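# Stamp the form's colored field and return the stamp

## Task

Print the stamp onto the colored field of the form: lower the stamp flat onto the field and push it fully down. The print must be single and clean (no smear, no second impression), and no part of any print may land on the form outside the field. Afterwards put the stamp back on its mat, standing upright, at its original spot. Anything that stays in place only because the robot holds it is not counted. Finish by releasing the stamp and moving the gripper away.

## Robot and tools

Robot: one arm with a two-finger parallel gripper. Everything on the table must stay on the table; knocking or placing anything off it is a failure.

Frame: the scene frame has its origin on the table surface straight below the arm base. +z is up; looking along +x, +y points left. The base itself may sit slightly tilted. Distances are in metres, orientations are quaternions written w first (qw, qx, qy, qz). The reported hand position can be somewhat off, worse when the arm reaches far.

Gripper geometry: the fingers extend along the gripper's own +z axis and close along its y axis. end_effector_position is the point between the pads when closed. Closed fingertips stick out about 33 mm past that point, fully open ones about 9 mm. Closing pushes the fingertips roughly 24 mm further from the arm, so leave that clearance above a surface before closing.

A row is 10 numbers in one list: x, y, z, qw, qx, qy, qz, position, force_limit, speed. The first seven are an absolute target pose of the hand in the scene frame (metres, unit quaternion). position, force_limit and speed each range from -1 to 1. position +1 = fully open (140 mm); the pads touch near -0.8; -1 keeps closing until blocked. force_limit maps roughly to 14 N at -1, 60 N at 0, 107 N at +1 (for parts up to 40 mm wide). speed maps to about 30, 140 and 250 mm/s of gap change at -1, 0, +1. Always resend the wanted quaternion in every row; the reported one may have drifted.

Tools:
- execute_actions {actions, pictures}: actions is either empty (just report the state, with pictures), a single action {rows, steps} or a single wait {steps}. An action holds 1 to 15 rows and up to 15 steps of 1/30 s (default 15, minimum 10); each row covers one step and the final row repeats to fill the rest. A wait of up to 300 steps counts from the previous result, including your thinking time. The last 10 steps of an action are run after its result is returned, while you compose your next reply. Pictures appear only for an empty list or with pictures: true. A refused call sends nothing. A call is refused if any target lies more than 0.6 m from the last reported hand position along any axis of the gripper.
- move {target, speed}: target is one 10-number row (absolute pose plus finger numbers, the finger part applied at the start); speed is the top path speed in m/s, 0.002 to 0.5, default 0.25, with turning capped at twice that in rad/s. The path is straight, 0.5 to 10 s long (cut off at 10 s), takes the short way round for rotation, and does not avoid obstacles. The hand trails the path and may overshoot speed, most with a near-straight arm. Its result adds a move: line saying how it ended (done, off_target, moving, held, fault), which limits applied (paced = pose clipped; held = some steps blocked by the clearance check, after which the arm can jump fast) and the remaining distance to target.
- wait {seconds}: 0 to 10 s of letting the scene run with no new command.
- zoom_image {camera, region}: camera is cam_high (896x504), cam_low (896x504) or cam_wrist (616x616, fisheye); region is [x0, y0, x1, y1] in that image's pixels from the top-left, at most 504 by 504.
- finished_scene {scene}: pass the current scene's number to end and grade it; irreversible. Replying without any tool call also ends things.

Control behaviour: each step the commanded pose is limited to 70 mm and 16 degrees from the measured pose, then reached by damped inverse kinematics, position taking priority over orientation. After an action, the arm only continues to the last clipped pose, so read the reported pose and send the remainder. Hand target, when shown, is where the controller is currently heading.

Results: the state line gives end_effector_position and end_effector_quat_wxyz. object_status: 0 fingers moving, 1 blocked while opening, 2 blocked while closing (a grip), 3 reached requested position or pads met (thin items may still be held). Confirm a grasp by status 2. Stopped fingers stay put until the position number changes by at least 0.01; to squeeze harder raise force_limit and switch position between -1 and -0.98. position_measured is in counts: 3 open, 230 pads together. A pose unreachable line or HELD marks steps where the clearance check altered or blocked the command (mount parts count as arm). Joint torques and external torque estimates are noisy and offset.

Avoid: joint load limits (N m) waist 35, shoulder 35, upper arm roll 32, elbow 30, forearm roll, wrist pitch and wrist roll 12 each, including held weight; hitting one gives a TORQUE FAULT and a 10 s stop. Long heavy holding can trigger MOTOR HOT and then an OVER-TEMPERATURE FAULT. Contact hits harder with fast moves and with targets set deep past the contact, so approach slowly and press only moderately. Do not drop, slip or slam the stamp, and keep it from sliding while printing to avoid smears or a double print. Joint ranges (rad): waist ±2.744, shoulder ±1.784, upper arm roll ±2.901, elbow -3.042 to -0.152, forearm roll ±2.807, wrist pitch 0.544 to 4.517, wrist roll ±3.016.

Cameras: calibration (K, distortion, T_world_to_cam) is supplied per camera and may be off by a couple of degrees and millimetres; changed values are listed in picture results.

Each tool is called after "Call:" as name(argument=value, ...), one argument or row to a line, values as JSON.

## Session

Call:
execute_actions(
  actions=[],
)

Scene clock: 0.00 s of 4800.00 s.
end_effector_position=(+0.4922, -0.0934, +0.3008) position_measured=3 object_status=3 end_effector_quat_wxyz=(+0.215, -0.106, +0.910, -0.338)
Joint positions: [-0.968 -0.651  0.988 -2.812 -0.553  2.894  1.95 ]
Joint velocities: [-0.001 -0.001 -0.001 -0.001  0.001 -0.001  0.   ]
Joint torques (N m, as the joint torque sensors report them, + toward a larger angle): no reading
External joint torques (N m, as the arm's controller estimates them; a push from outside toward a larger angle lowers the number): no reading
Hand target: +0.492, -0.093, +0.301; +0.215, -0.106, +0.910, -0.338

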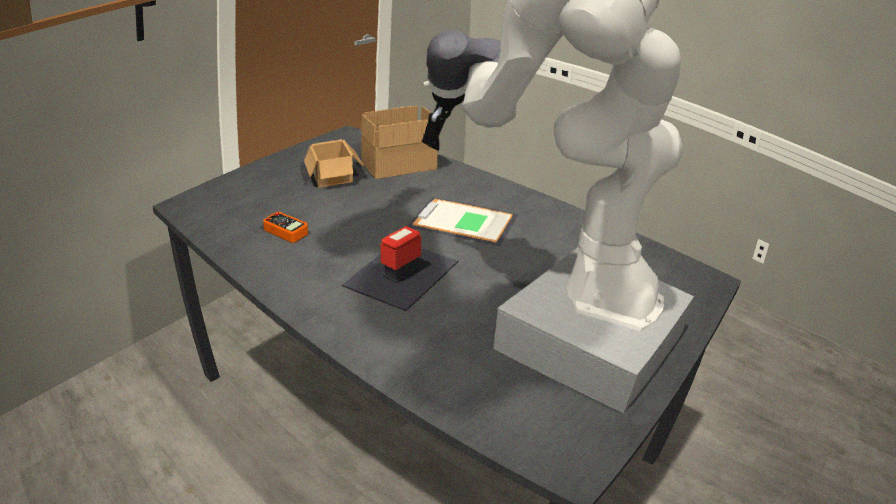

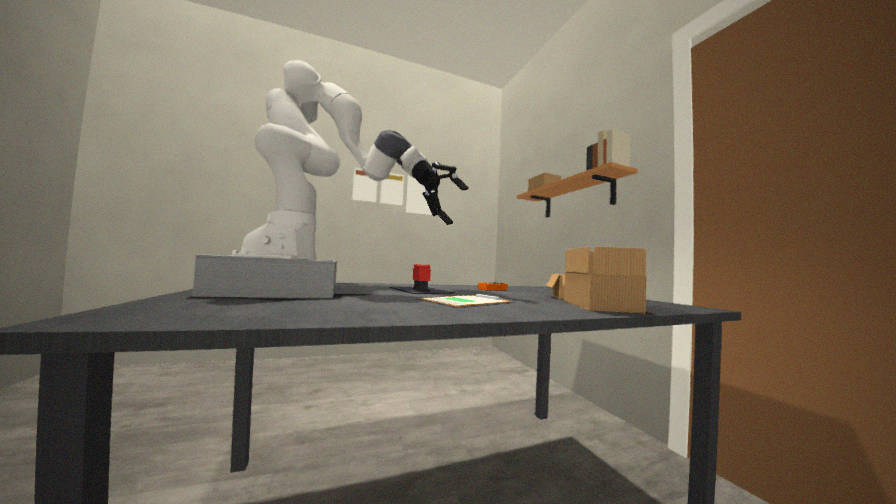

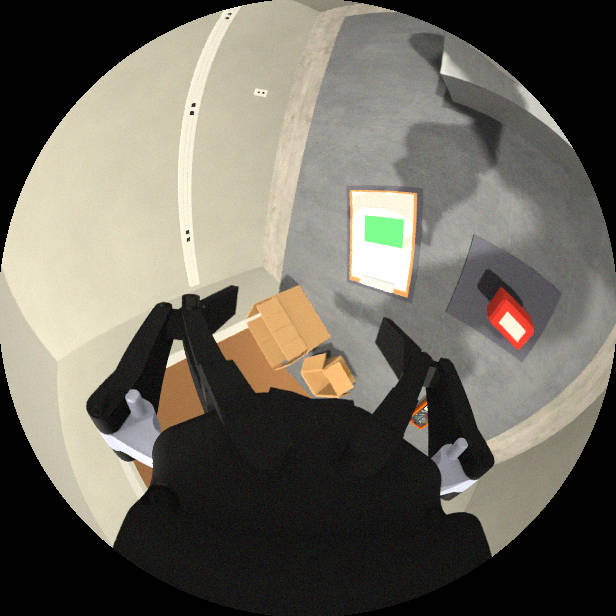

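Call:
move(
  target=[0.48,0.0,0.3,0,0,1,0,1,0,0],
)

Call:
zoom_image(
  camera="cam_wrist",
  region=[150,150,470,470],
)

Call:
zoom_image(
  camera="cam_low",
  region=[380,240,540,320],
)

Scene clock: 3.00 s of 4800.00 s.
end_effector_position=(+0.4817, -0.0033, +0.3025) position_measured=3 object_status=3 end_effector_quat_wxyz=(+0.011, +0.007, +1.000, -0.002)
Joint positions: [-0.425 -0.215  0.358 -2.349  0.088  2.172  1.51 ]
Joint velocities: [ 0.001  0.    -0.001  0.001  0.003 -0.012 -0.026]
Joint torques (N m, as the joint torque sensors report them, + toward a larger angle): [ -0.16 -20.75  -2.75  23.88   1.14   2.24  -0.14]
External joint torques (N m, as the arm's controller estimates them; a push from outside toward a larger angle lowers the number): [-0.11  1.   -0.34  0.57  0.45 -0.23 -0.14]
Hand target: +0.481, -0.003, +0.303; +0.010, +0.001, +1.000, -0.001
Off the commanded pose: 0.004 m, 2 deg.
Kept back: nothing.
move: off_target
camera_calibration (this result's frames):
cam_wrist: T_world_to_cam=[[-0.195496, 0.979695, -0.0444821, 0.116657], [0.926768, 0.199388, 0.318349, -0.536338], [0.320754, 0.0210112, -0.946929, 0.306814], [0, 0, 0, 1]] pos_world=[0.421455, -0.0137951, 0.466462]

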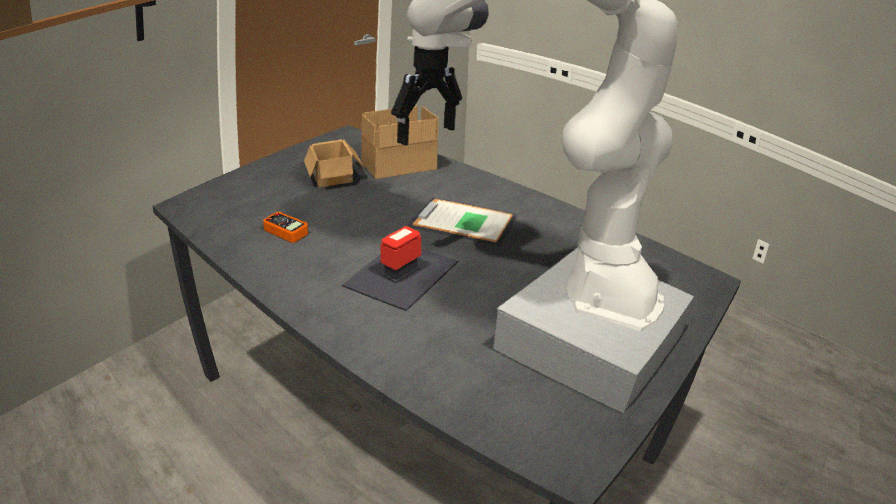

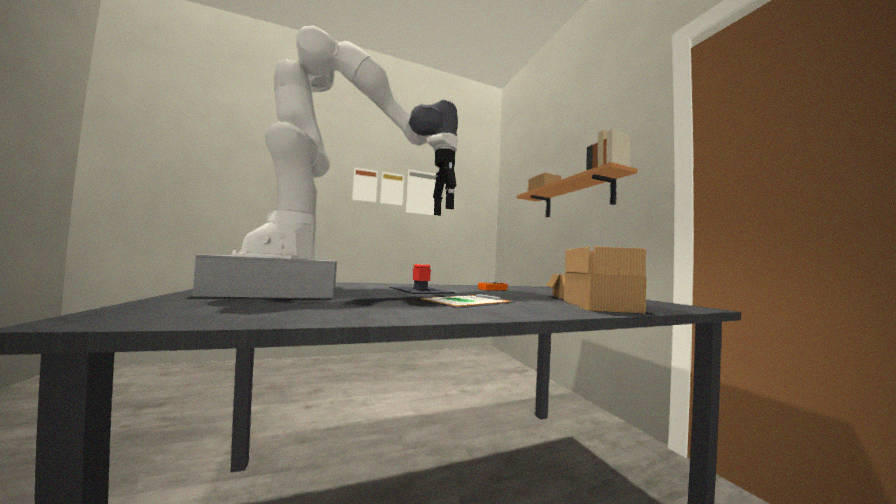

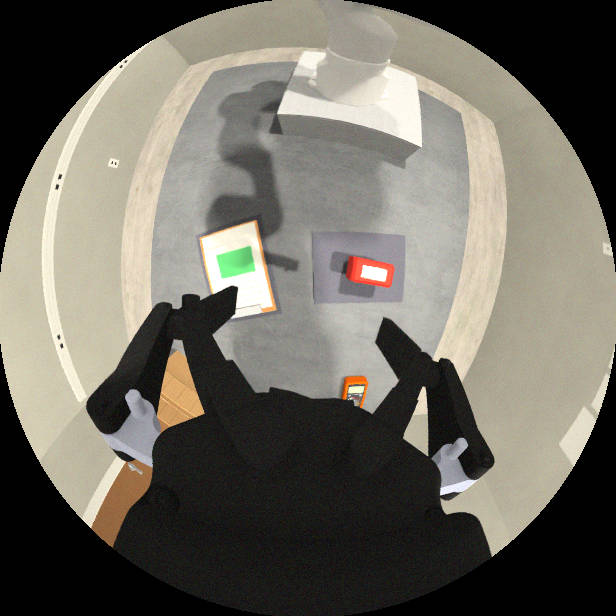

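Region (150, 150, 470, 470) of cam_wrist's 616x616 image, scaled by 1.575, with more detail than that image has.

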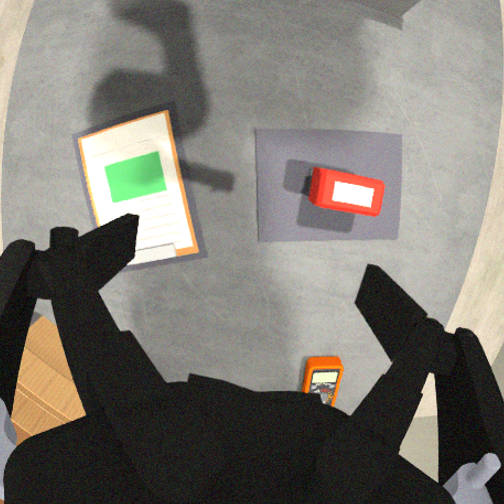

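Region (380, 240, 540, 320) of cam_low's 896x504 image, scaled by 3.150, with more detail than that image has.

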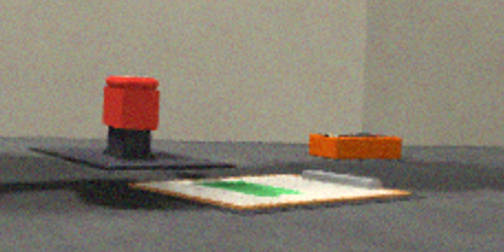

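Call:
move(
  target=[0.453,0.106,0.2,0,-0.725,0.688,0,1,0,0],
  speed=0.4,
)

Scene clock: 7.03 s of 4800.00 s.
end_effector_position=(+0.4517, +0.1074, +0.2013) position_measured=3 object_status=3 end_effector_quat_wxyz=(-0.002, +0.722, -0.692, -0.000)
Joint positions: [-0.085 -0.077  0.271 -2.498  0.037  2.432  0.162]
Joint velocities: [-0.001  0.001 -0.001  0.001  0.004  0.001 -0.033]
Joint torques (N m, as the joint torque sensors report them, + toward a larger angle): [ -0.67 -24.41  -1.43  19.24   0.98   2.81  -0.17]
External joint torques (N m, as the arm's controller estimates them; a push from outside toward a larger angle lowers the number): [-0.51  0.44 -0.64 -1.6   0.46  0.31 -0.17]
Hand target: +0.451, +0.107, +0.201; -0.002, +0.726, -0.688, -0.001
Off the commanded pose: 0.002 m, 1 deg.
Kept back: nothing.
move: done
camera_calibration (this result's frames):
cam_wrist: T_world_to_cam=[[-0.967172, -0.251133, -0.0388755, 0.477513], [-0.251002, 0.920134, 0.300585, -0.0402236], [-0.0397161, 0.300475, -0.952963, 0.352277], [0, 0, 0, 1]] pos_world=[0.465732, 0.05108, 0.366361]

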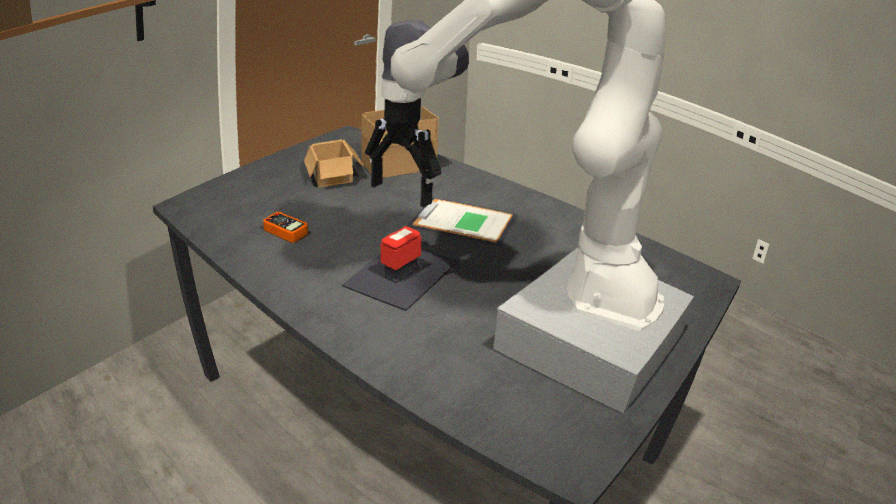

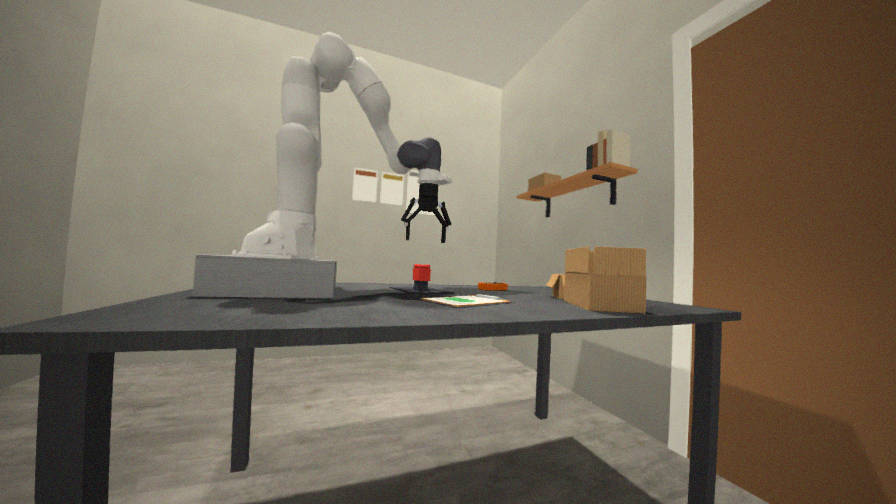

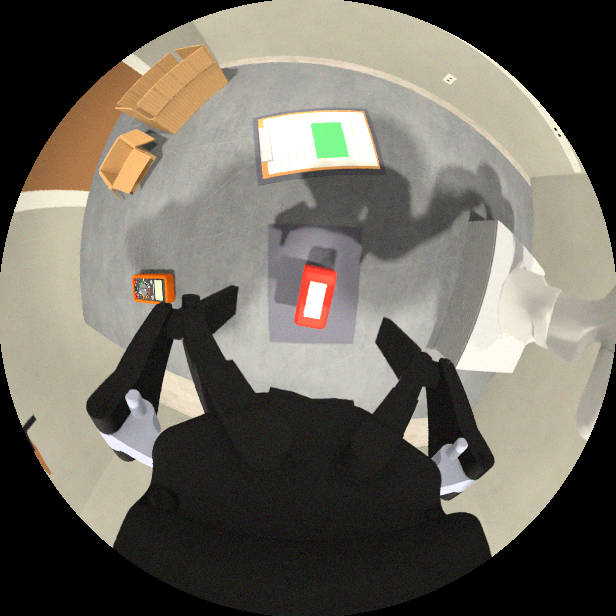

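Call:
move(
  target=[0.447,0.119,0.085,0,-0.725,0.688,0,0.3,0,0],
  speed=0.15,
)

Call:
move(
  target=[0.447,0.119,0.085,0,-0.725,0.688,0,-1,0.5,-0.5],
)

Call:
move(
  target=[0.447,0.119,0.14,0,-0.725,0.688,0,-1,0.5,-0.5],
  speed=0.15,
)

Call:
move(
  target=[0.5,-0.188,0.125,0,-0.814,0.581,0,-1,0.5,-0.5],
)

Scene clock: 8.90 s of 4800.00 s.
end_effector_position=(+0.4438, +0.1213, +0.0857) position_measured=91 object_status=3 end_effector_quat_wxyz=(-0.001, +0.730, -0.684, -0.005)
Joint positions: [-0.044  0.214  0.24  -2.532 -0.103  2.739  0.268]
Joint velocities: [ 0.008  0.001 -0.007 -0.    -0.004  0.012  0.028]
Joint torques (N m, as the joint torque sensors report them, + toward a larger angle): [  0.77 -28.36  -0.46  16.86  -0.43   2.91   0.34]
External joint torques (N m, as the arm's controller estimates them; a push from outside toward a larger angle lowers the number): [ 0.73  1.54 -2.11  0.92 -0.72  0.44  0.35]
Hand target: +0.446, +0.121, +0.086; -0.003, +0.726, -0.688, -0.003
Off the commanded pose: 0.004 m, 1 deg.
Kept back: nothing.
move: off_target
camera_calibration (this result's frames):
cam_wrist: T_world_to_cam=[[-0.961638, -0.27236, -0.032753, 0.468421], [-0.268994, 0.912799, 0.307311, -0.0119512], [-0.0538022, 0.304332, -0.951045, 0.243225], [0, 0, 0, 1]] pos_world=[0.460323, 0.0644669, 0.250333]

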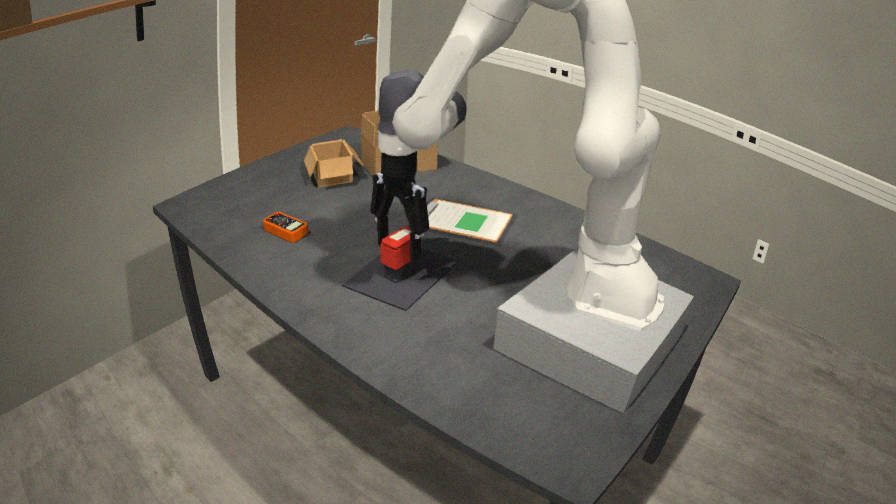

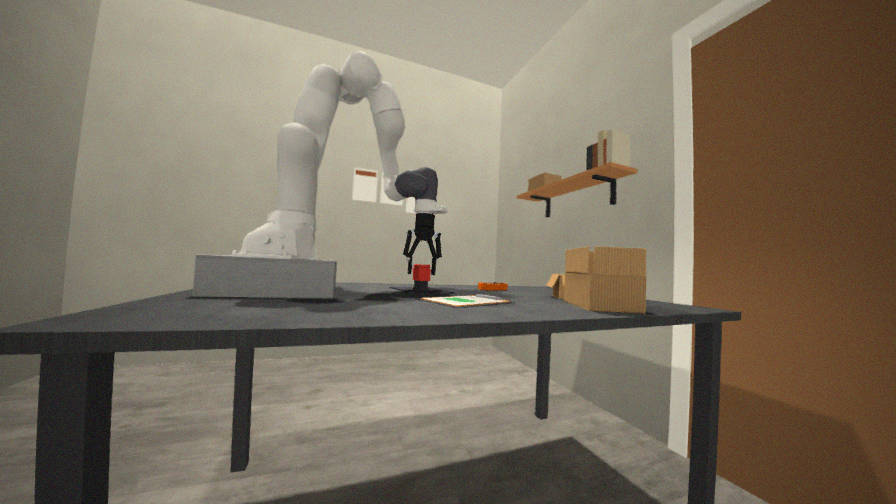

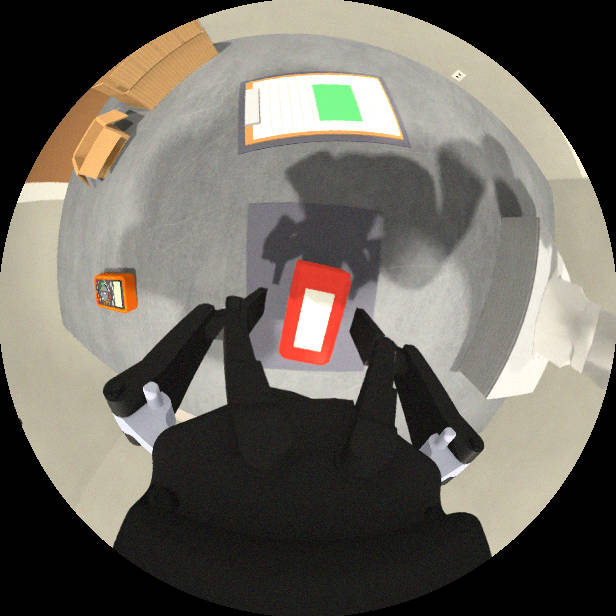

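Scene clock: 9.67 s of 4800.00 s.
end_effector_position=(+0.4451, +0.1195, +0.0848) position_measured=166 object_status=2 end_effector_quat_wxyz=(+0.001, +0.728, -0.685, -0.001)
Joint positions: [-0.035  0.218  0.229 -2.529 -0.119  2.74   0.285]
Joint velocities: [ 0.001 -0.     0.    -0.    -0.006 -0.001  0.013]
Joint torques (N m, as the joint torque sensors report them, + toward a larger angle): [  0.2  -28.79  -0.46  16.88  -0.39   2.78   0.41]
External joint torques (N m, as the arm's controller estimates them; a push from outside toward a larger angle lowers the number): [ 0.15  1.28 -2.09  0.99 -0.69  0.31  0.41]
Hand target: +0.447, +0.119, +0.085; -0.000, +0.725, -0.688, -0.000
Off the commanded pose: 0.002 m, 1 deg.
Kept back: nothing.
move: done
camera_calibration (this result's frames):
cam_wrist: T_world_to_cam=[[-0.962586, -0.269007, -0.0326132, 0.469222], [-0.266167, 0.916051, 0.300011, -0.0107469], [-0.0508297, 0.297466, -0.953378, 0.242712], [0, 0, 0, 1]] pos_world=[0.461143, 0.06387, 0.249923]

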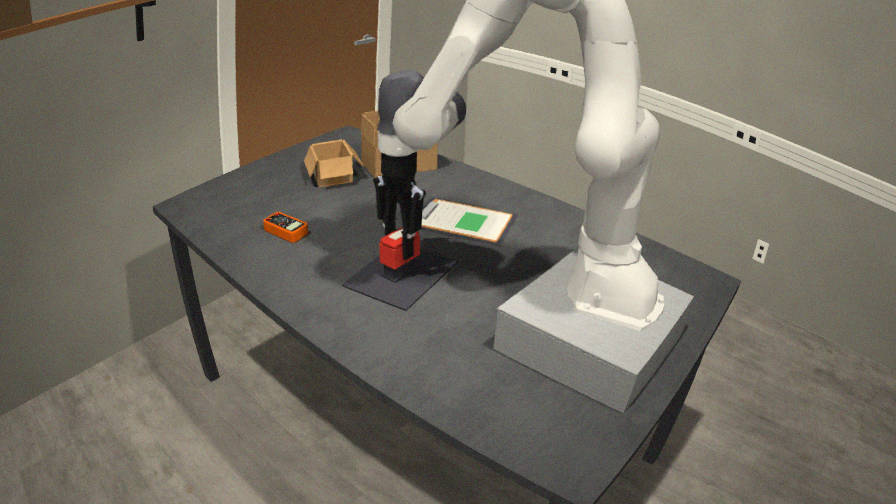

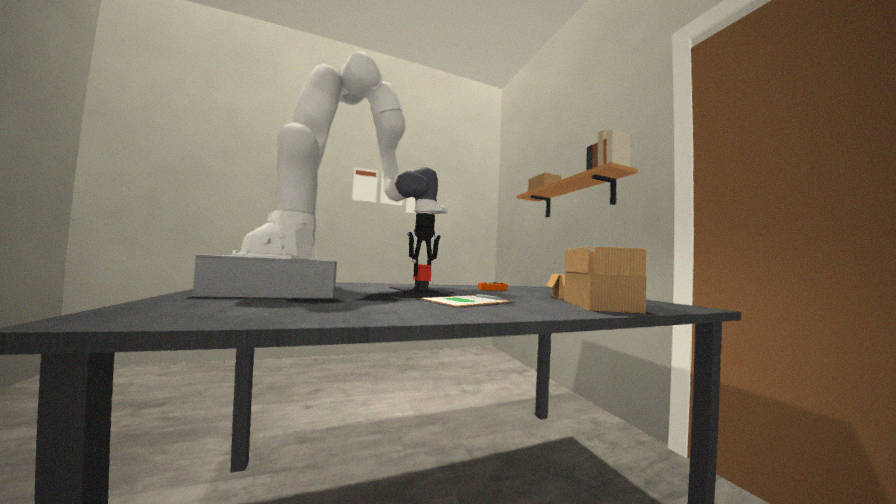

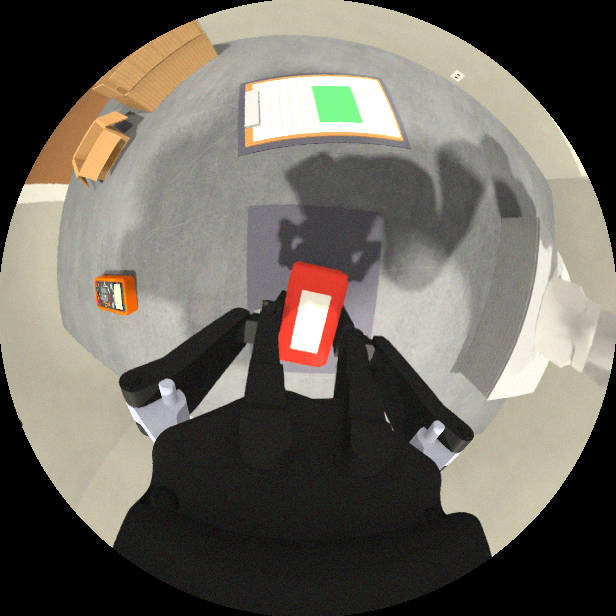

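Scene clock: 10.70 s of 4800.00 s.
end_effector_position=(+0.4473, +0.1175, +0.1385) position_measured=166 object_status=2 end_effector_quat_wxyz=(+0.002, +0.723, -0.691, +0.002)
Joint positions: [-0.043  0.071  0.249 -2.529 -0.041  2.601  0.244]
Joint velocities: [-0.001 -0.001  0.    -0.     0.001 -0.011 -0.013]
Joint torques (N m, as the joint torque sensors report them, + toward a larger angle): [ -0.88 -28.21   1.04  18.41   0.96   2.18  -0.18]
External joint torques (N m, as the arm's controller estimates them; a push from outside toward a larger angle lowers the number): [-0.75 -0.52  0.62 -0.02  0.54 -0.32 -0.18]
Hand target: +0.448, +0.118, +0.140; +0.001, +0.725, -0.688, +0.002
Off the commanded pose: 0.002 m, 0 deg.
Kept back: nothing.
move: done
camera_calibration (this result's frames):
cam_wrist: T_world_to_cam=[[-0.96665, -0.253711, -0.0349204, 0.472813], [-0.252578, 0.921897, 0.293787, -0.0302744], [-0.0423439, 0.292809, -0.955233, 0.291593], [0, 0, 0, 1]] pos_world=[0.461746, 0.0624865, 0.303944]

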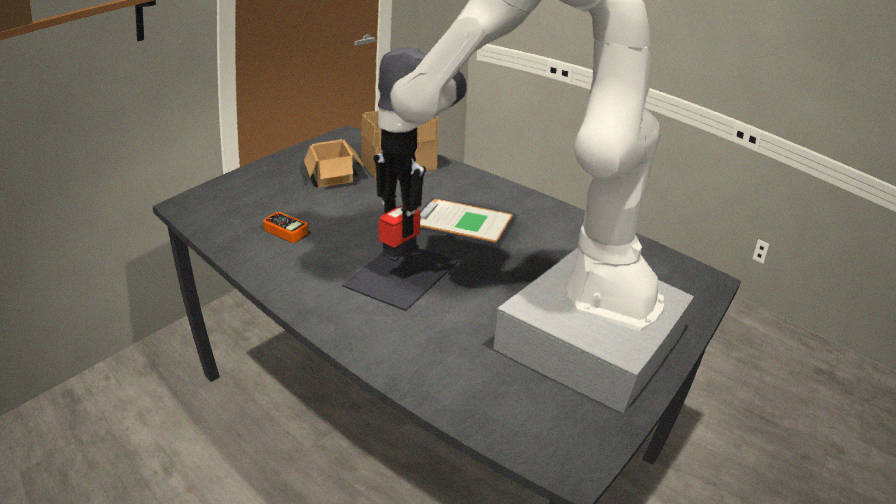

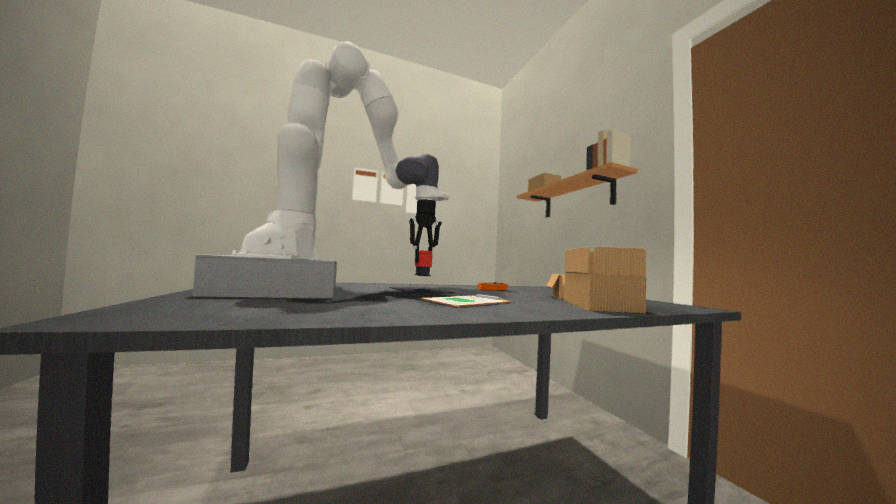

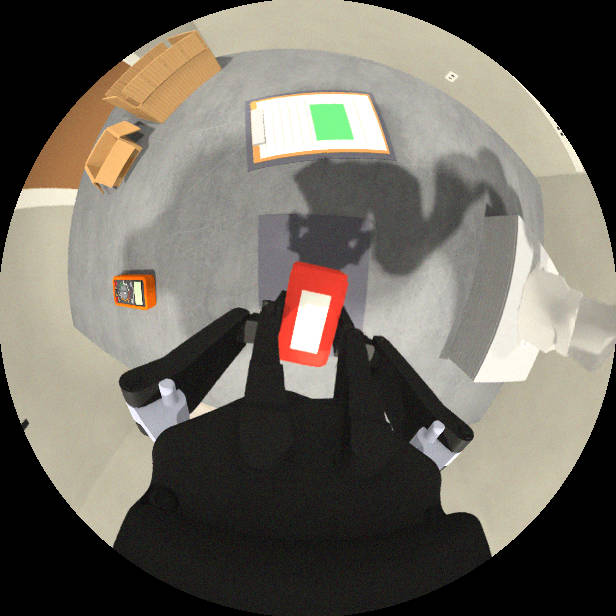

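Scene clock: 13.07 s of 4800.00 s.
end_effector_position=(+0.5028, -0.1875, +0.1240) position_measured=166 object_status=2 end_effector_quat_wxyz=(+0.001, +0.810, -0.586, +0.000)
Joint positions: [-0.588  0.28   0.179 -2.275 -0.088  2.552 -0.613]
Joint velocities: [-0.004 -0.     0.003  0.    -0.001 -0.001 -0.028]
Joint torques (N m, as the joint torque sensors report them, + toward a larger angle): [ -2.4  -34.5    3.79  20.53   0.75   2.36  -0.17]
External joint torques (N m, as the arm's controller estimates them; a push from outside toward a larger angle lowers the number): [-2.31  0.92  2.08  1.5   0.29 -0.15 -0.17]
Hand target: +0.504, -0.187, +0.125; +0.000, +0.814, -0.581, +0.001
Off the commanded pose: 0.003 m, 1 deg.
Kept back: nothing.
move: done
camera_calibration (this result's frames):
cam_wrist: T_world_to_cam=[[-0.862844, -0.504366, -0.0334034, 0.349264], [-0.490453, 0.819388, 0.296747, 0.369162], [-0.122299, 0.272429, -0.954372, 0.405672], [0, 0, 0, 1]] pos_world=[0.53203, -0.236847, 0.289281]

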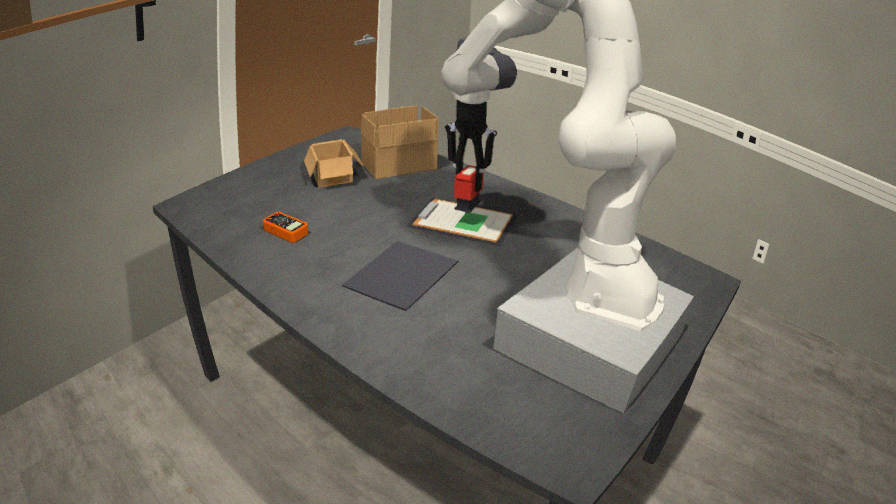

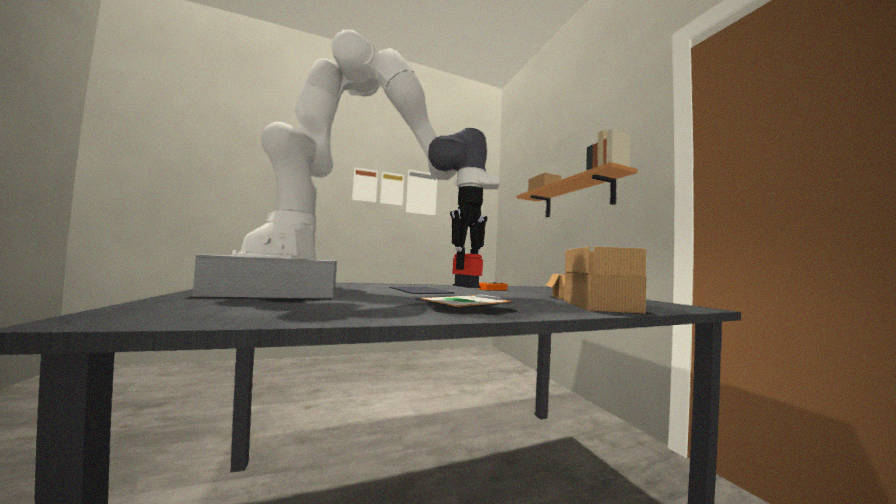

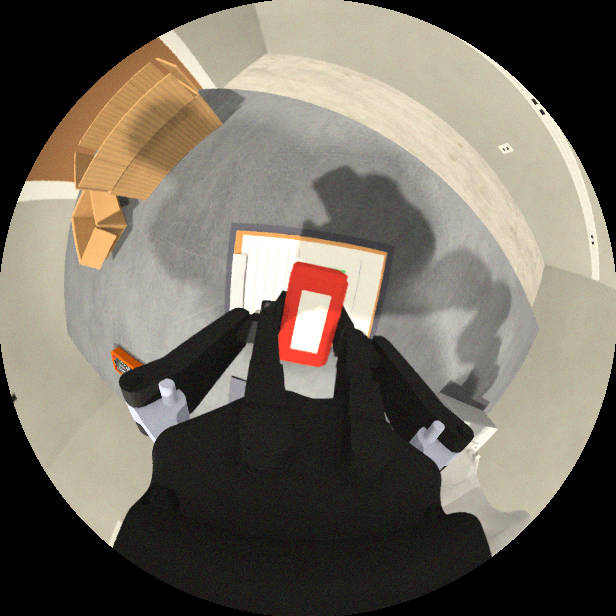

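Call:
move(
  target=[0.489,-0.177,0.103,0,-0.814,0.581,0,-1,0.5,-0.5],
  speed=0.05,
)

Call:
zoom_image(
  camera="cam_high",
  region=[410,150,530,250],
)

Call:
zoom_image(
  camera="cam_low",
  region=[410,240,530,320],
)

Scene clock: 14.53 s of 4800.00 s.
end_effector_position=(+0.4872, -0.1767, +0.1027) position_measured=166 object_status=2 end_effector_quat_wxyz=(-0.000, +0.815, -0.580, -0.003)
Joint positions: [-0.585  0.291  0.179 -2.333 -0.092  2.615 -0.62 ]
Joint velocities: [ 0.001 -0.     0.002  0.001 -0.     0.026  0.004]
Joint torques (N m, as the joint torque sensors report them, + toward a larger angle): [  0.16 -34.79   1.36  16.9   -0.18   2.94   0.35]
External joint torques (N m, as the arm's controller estimates them; a push from outside toward a larger angle lowers the number): [ 0.21  0.05 -0.44 -1.18 -0.58  0.42  0.35]
Hand target: +0.489, -0.177, +0.103; -0.000, +0.814, -0.581, -0.000
Off the commanded pose: 0.002 m, 0 deg.
Kept back: nothing.
move: done
camera_calibration (this result's frames):
cam_wrist: T_world_to_cam=[[-0.854923, -0.517689, -0.033225, 0.334295], [-0.502051, 0.809575, 0.304193, 0.362092], [-0.130579, 0.276742, -0.952031, 0.38508], [0, 0, 0, 1]] pos_world=[0.517868, -0.226648, 0.267569]

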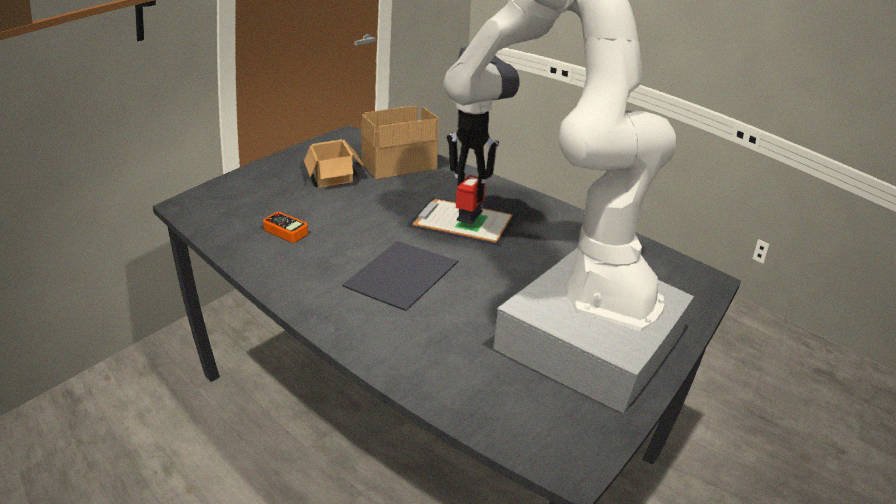

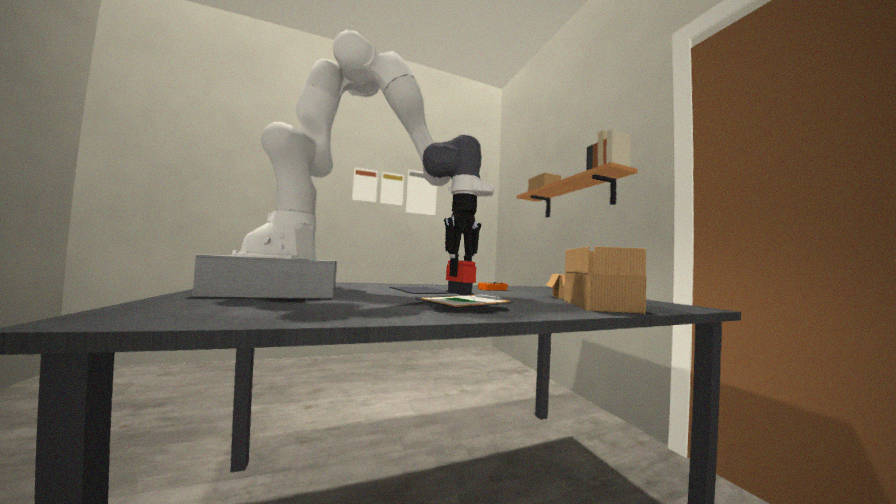

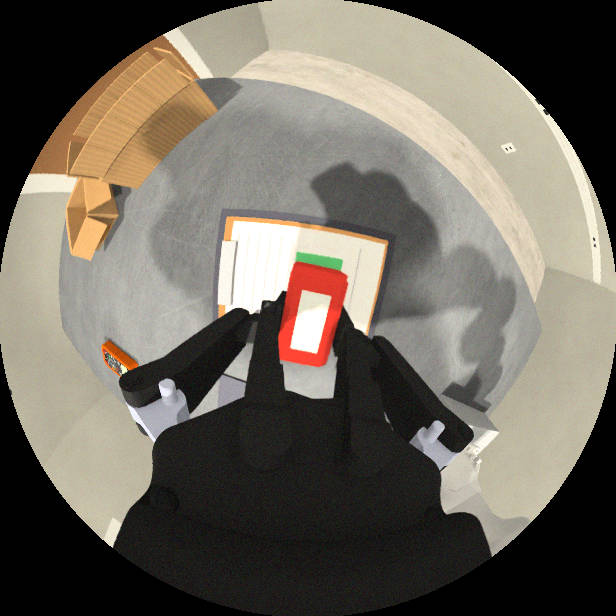

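Region (410, 150, 530, 250) of cam_high's 896x504 image, scaled by 4.200, with more detail than that image has.

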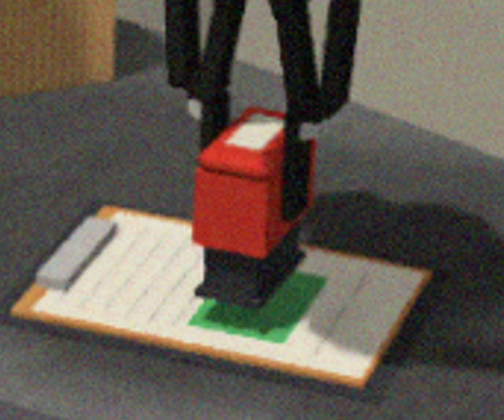

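Region (410, 240, 530, 320) of cam_low's 896x504 image, scaled by 4.200, with more detail than that image has.

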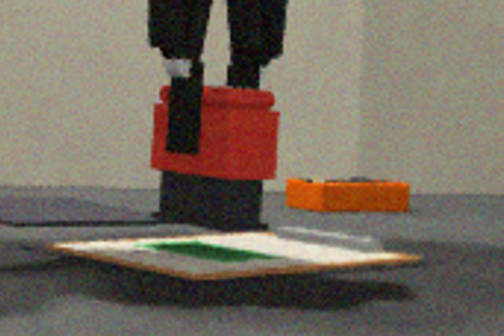

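Call:
move(
  target=[0.482,-0.18,0.097,0,-0.814,0.581,0,-1,0.5,-0.5],
  speed=0.02,
)

Call:
zoom_image(
  camera="cam_high",
  region=[410,150,530,250],
)

Call:
zoom_image(
  camera="cam_low",
  region=[410,240,530,320],
)

Scene clock: 15.93 s of 4800.00 s.
end_effector_position=(+0.4822, -0.1773, +0.0971) position_measured=166 object_status=2 end_effector_quat_wxyz=(-0.000, +0.814, -0.581, -0.002)
Joint positions: [-0.588  0.294  0.176 -2.35  -0.095  2.638 -0.619]
Joint velocities: [-0.     0.    -0.001 -0.002 -0.002  0.013 -0.001]
Joint torques (N m, as the joint torque sensors report them, + toward a larger angle): [ -2.15 -34.01   0.42  16.36  -0.31   3.01  -0.02]
External joint torques (N m, as the arm's controller estimates them; a push from outside toward a larger angle lowers the number): [-2.08  0.5  -1.34 -1.28 -0.7   0.51 -0.02]
Hand target: +0.482, -0.180, +0.097; -0.000, +0.814, -0.581, -0.000
Off the commanded pose: 0.003 m, 0 deg.
Kept back: nothing.
move: done
camera_calibration (this result's frames):
cam_wrist: T_world_to_cam=[[-0.856211, -0.515474, -0.0344965, 0.330619], [-0.500568, 0.811226, 0.302233, 0.361577], [-0.127809, 0.276043, -0.95261, 0.37783], [0, 0, 0, 1]] pos_world=[0.512363, -0.227192, 0.26205]

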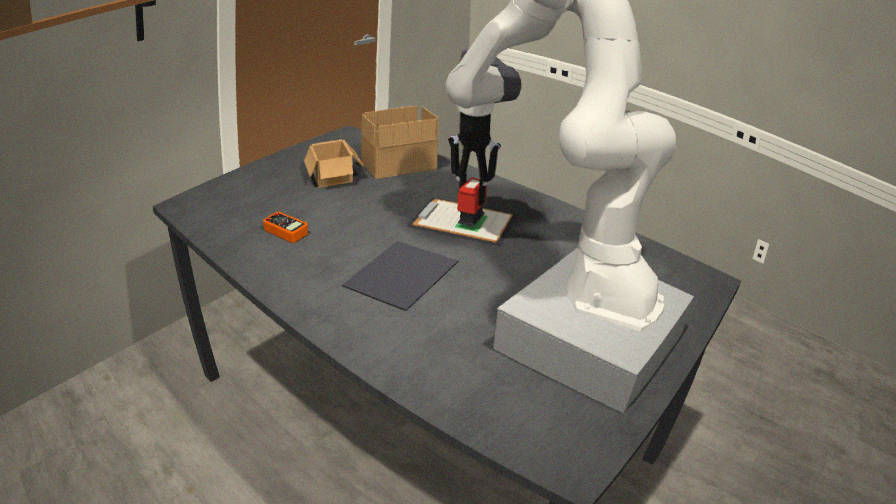

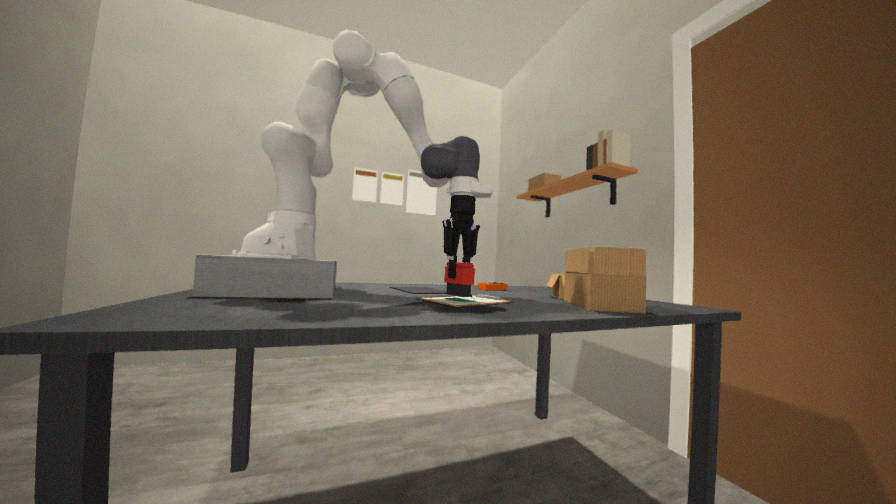

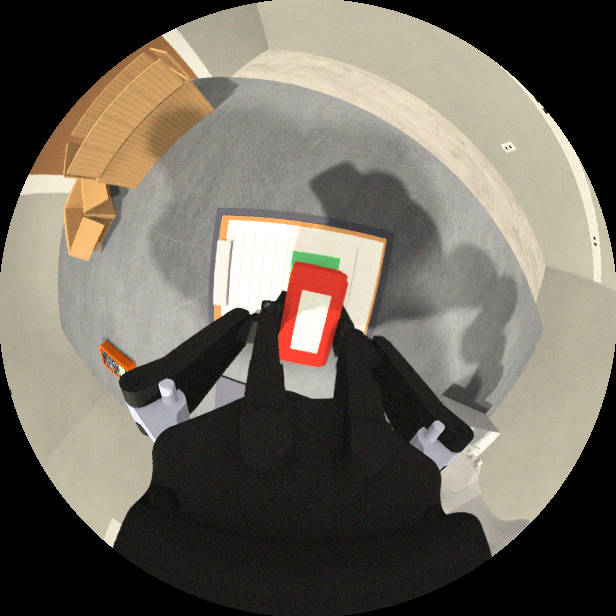

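Region (410, 150, 530, 250) of cam_high's 896x504 image, scaled by 4.200, with more detail than that image has.

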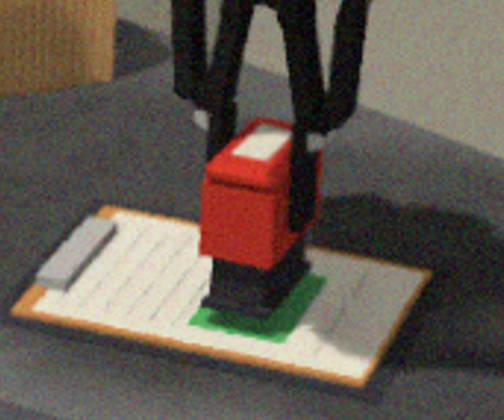

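Region (410, 240, 530, 320) of cam_low's 896x504 image, scaled by 4.200, with more detail than that image has.

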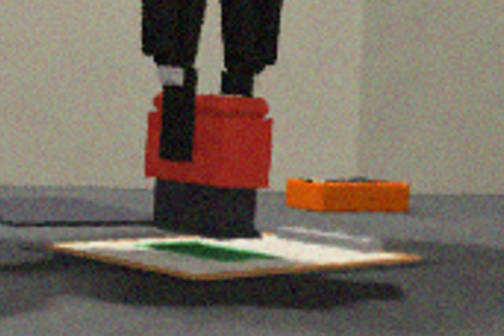

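Good. Press; travel unknown.

Call:
move(
  target=[0.482,-0.179,0.068,0,-0.814,0.581,0,-1,0.5,-0.5],
  speed=0.015,
)

Call:
zoom_image(
  camera="cam_low",
  region=[410,240,530,320],
)

Scene clock: 18.37 s of 4800.00 s.
end_effector_position=(+0.4810, -0.1764, +0.0695) position_measured=166 object_status=2 end_effector_quat_wxyz=(-0.001, +0.815, -0.579, -0.002)
Joint positions: [-0.58   0.361  0.164 -2.347 -0.121  2.7   -0.606]
Joint velocities: [-0.    -0.001 -0.003  0.004 -0.003  0.013  0.005]
Joint torques (N m, as the joint torque sensors report them, + toward a larger angle): [ -0.21 -31.9   -0.27  17.87  -0.33   3.31   0.27]
External joint torques (N m, as the arm's controller estimates them; a push from outside toward a larger angle lowers the number): [ 0.01  3.86 -2.22  1.16 -0.68  0.78  0.27]
Hand target: +0.482, -0.178, +0.068; -0.001, +0.814, -0.581, -0.000
Off the commanded pose: 0.003 m, 0 deg.
Kept back: nothing.
move: done
camera_calibration (this result's frames):
cam_wrist: T_world_to_cam=[[-0.853302, -0.520208, -0.0354765, 0.326963], [-0.505219, 0.808051, 0.302999, 0.370251], [-0.128956, 0.276473, -0.95233, 0.351797], [0, 0, 0, 1]] pos_world=[0.511422, -0.226355, 0.234441]

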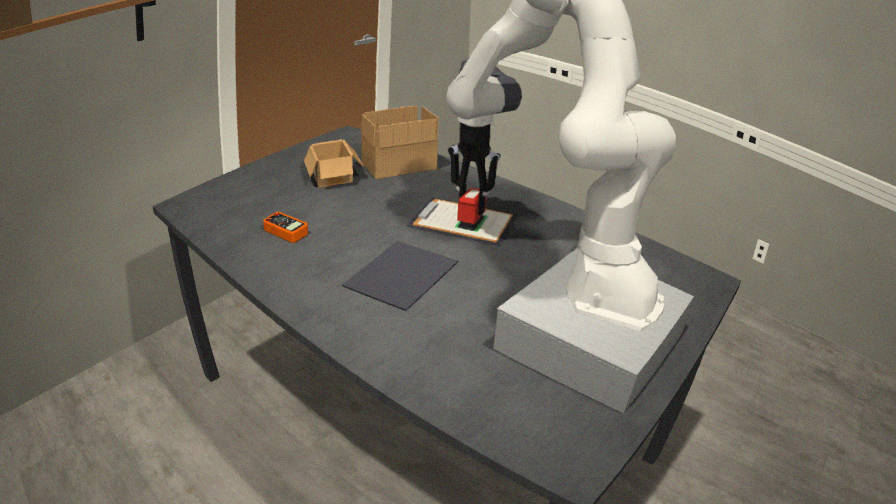

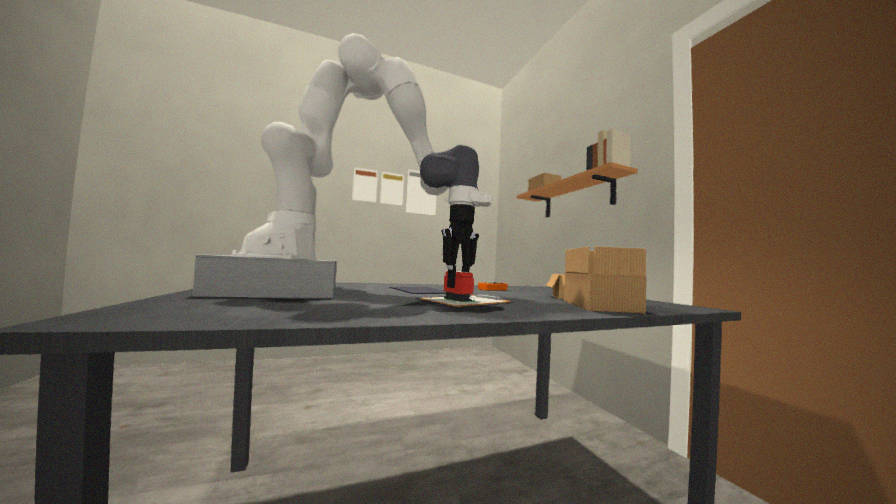

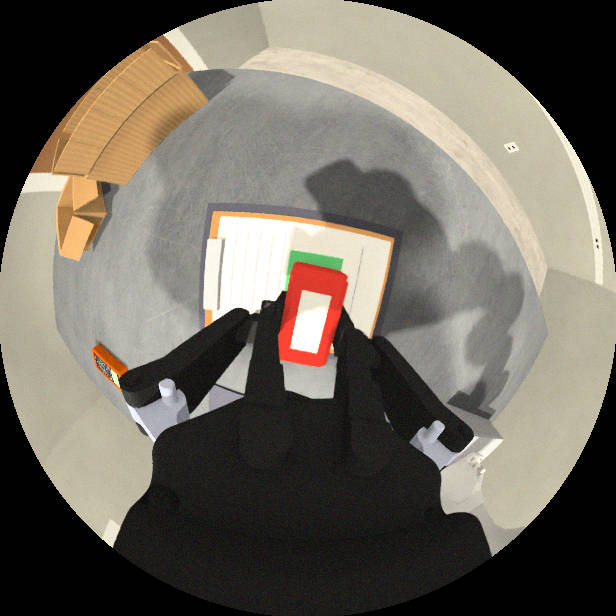

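Region (410, 240, 530, 320) of cam_low's 896x504 image, scaled by 4.200, with more detail than that image has.

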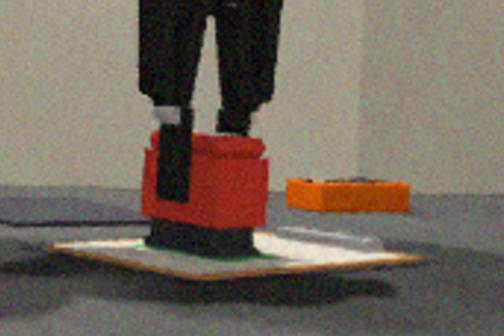

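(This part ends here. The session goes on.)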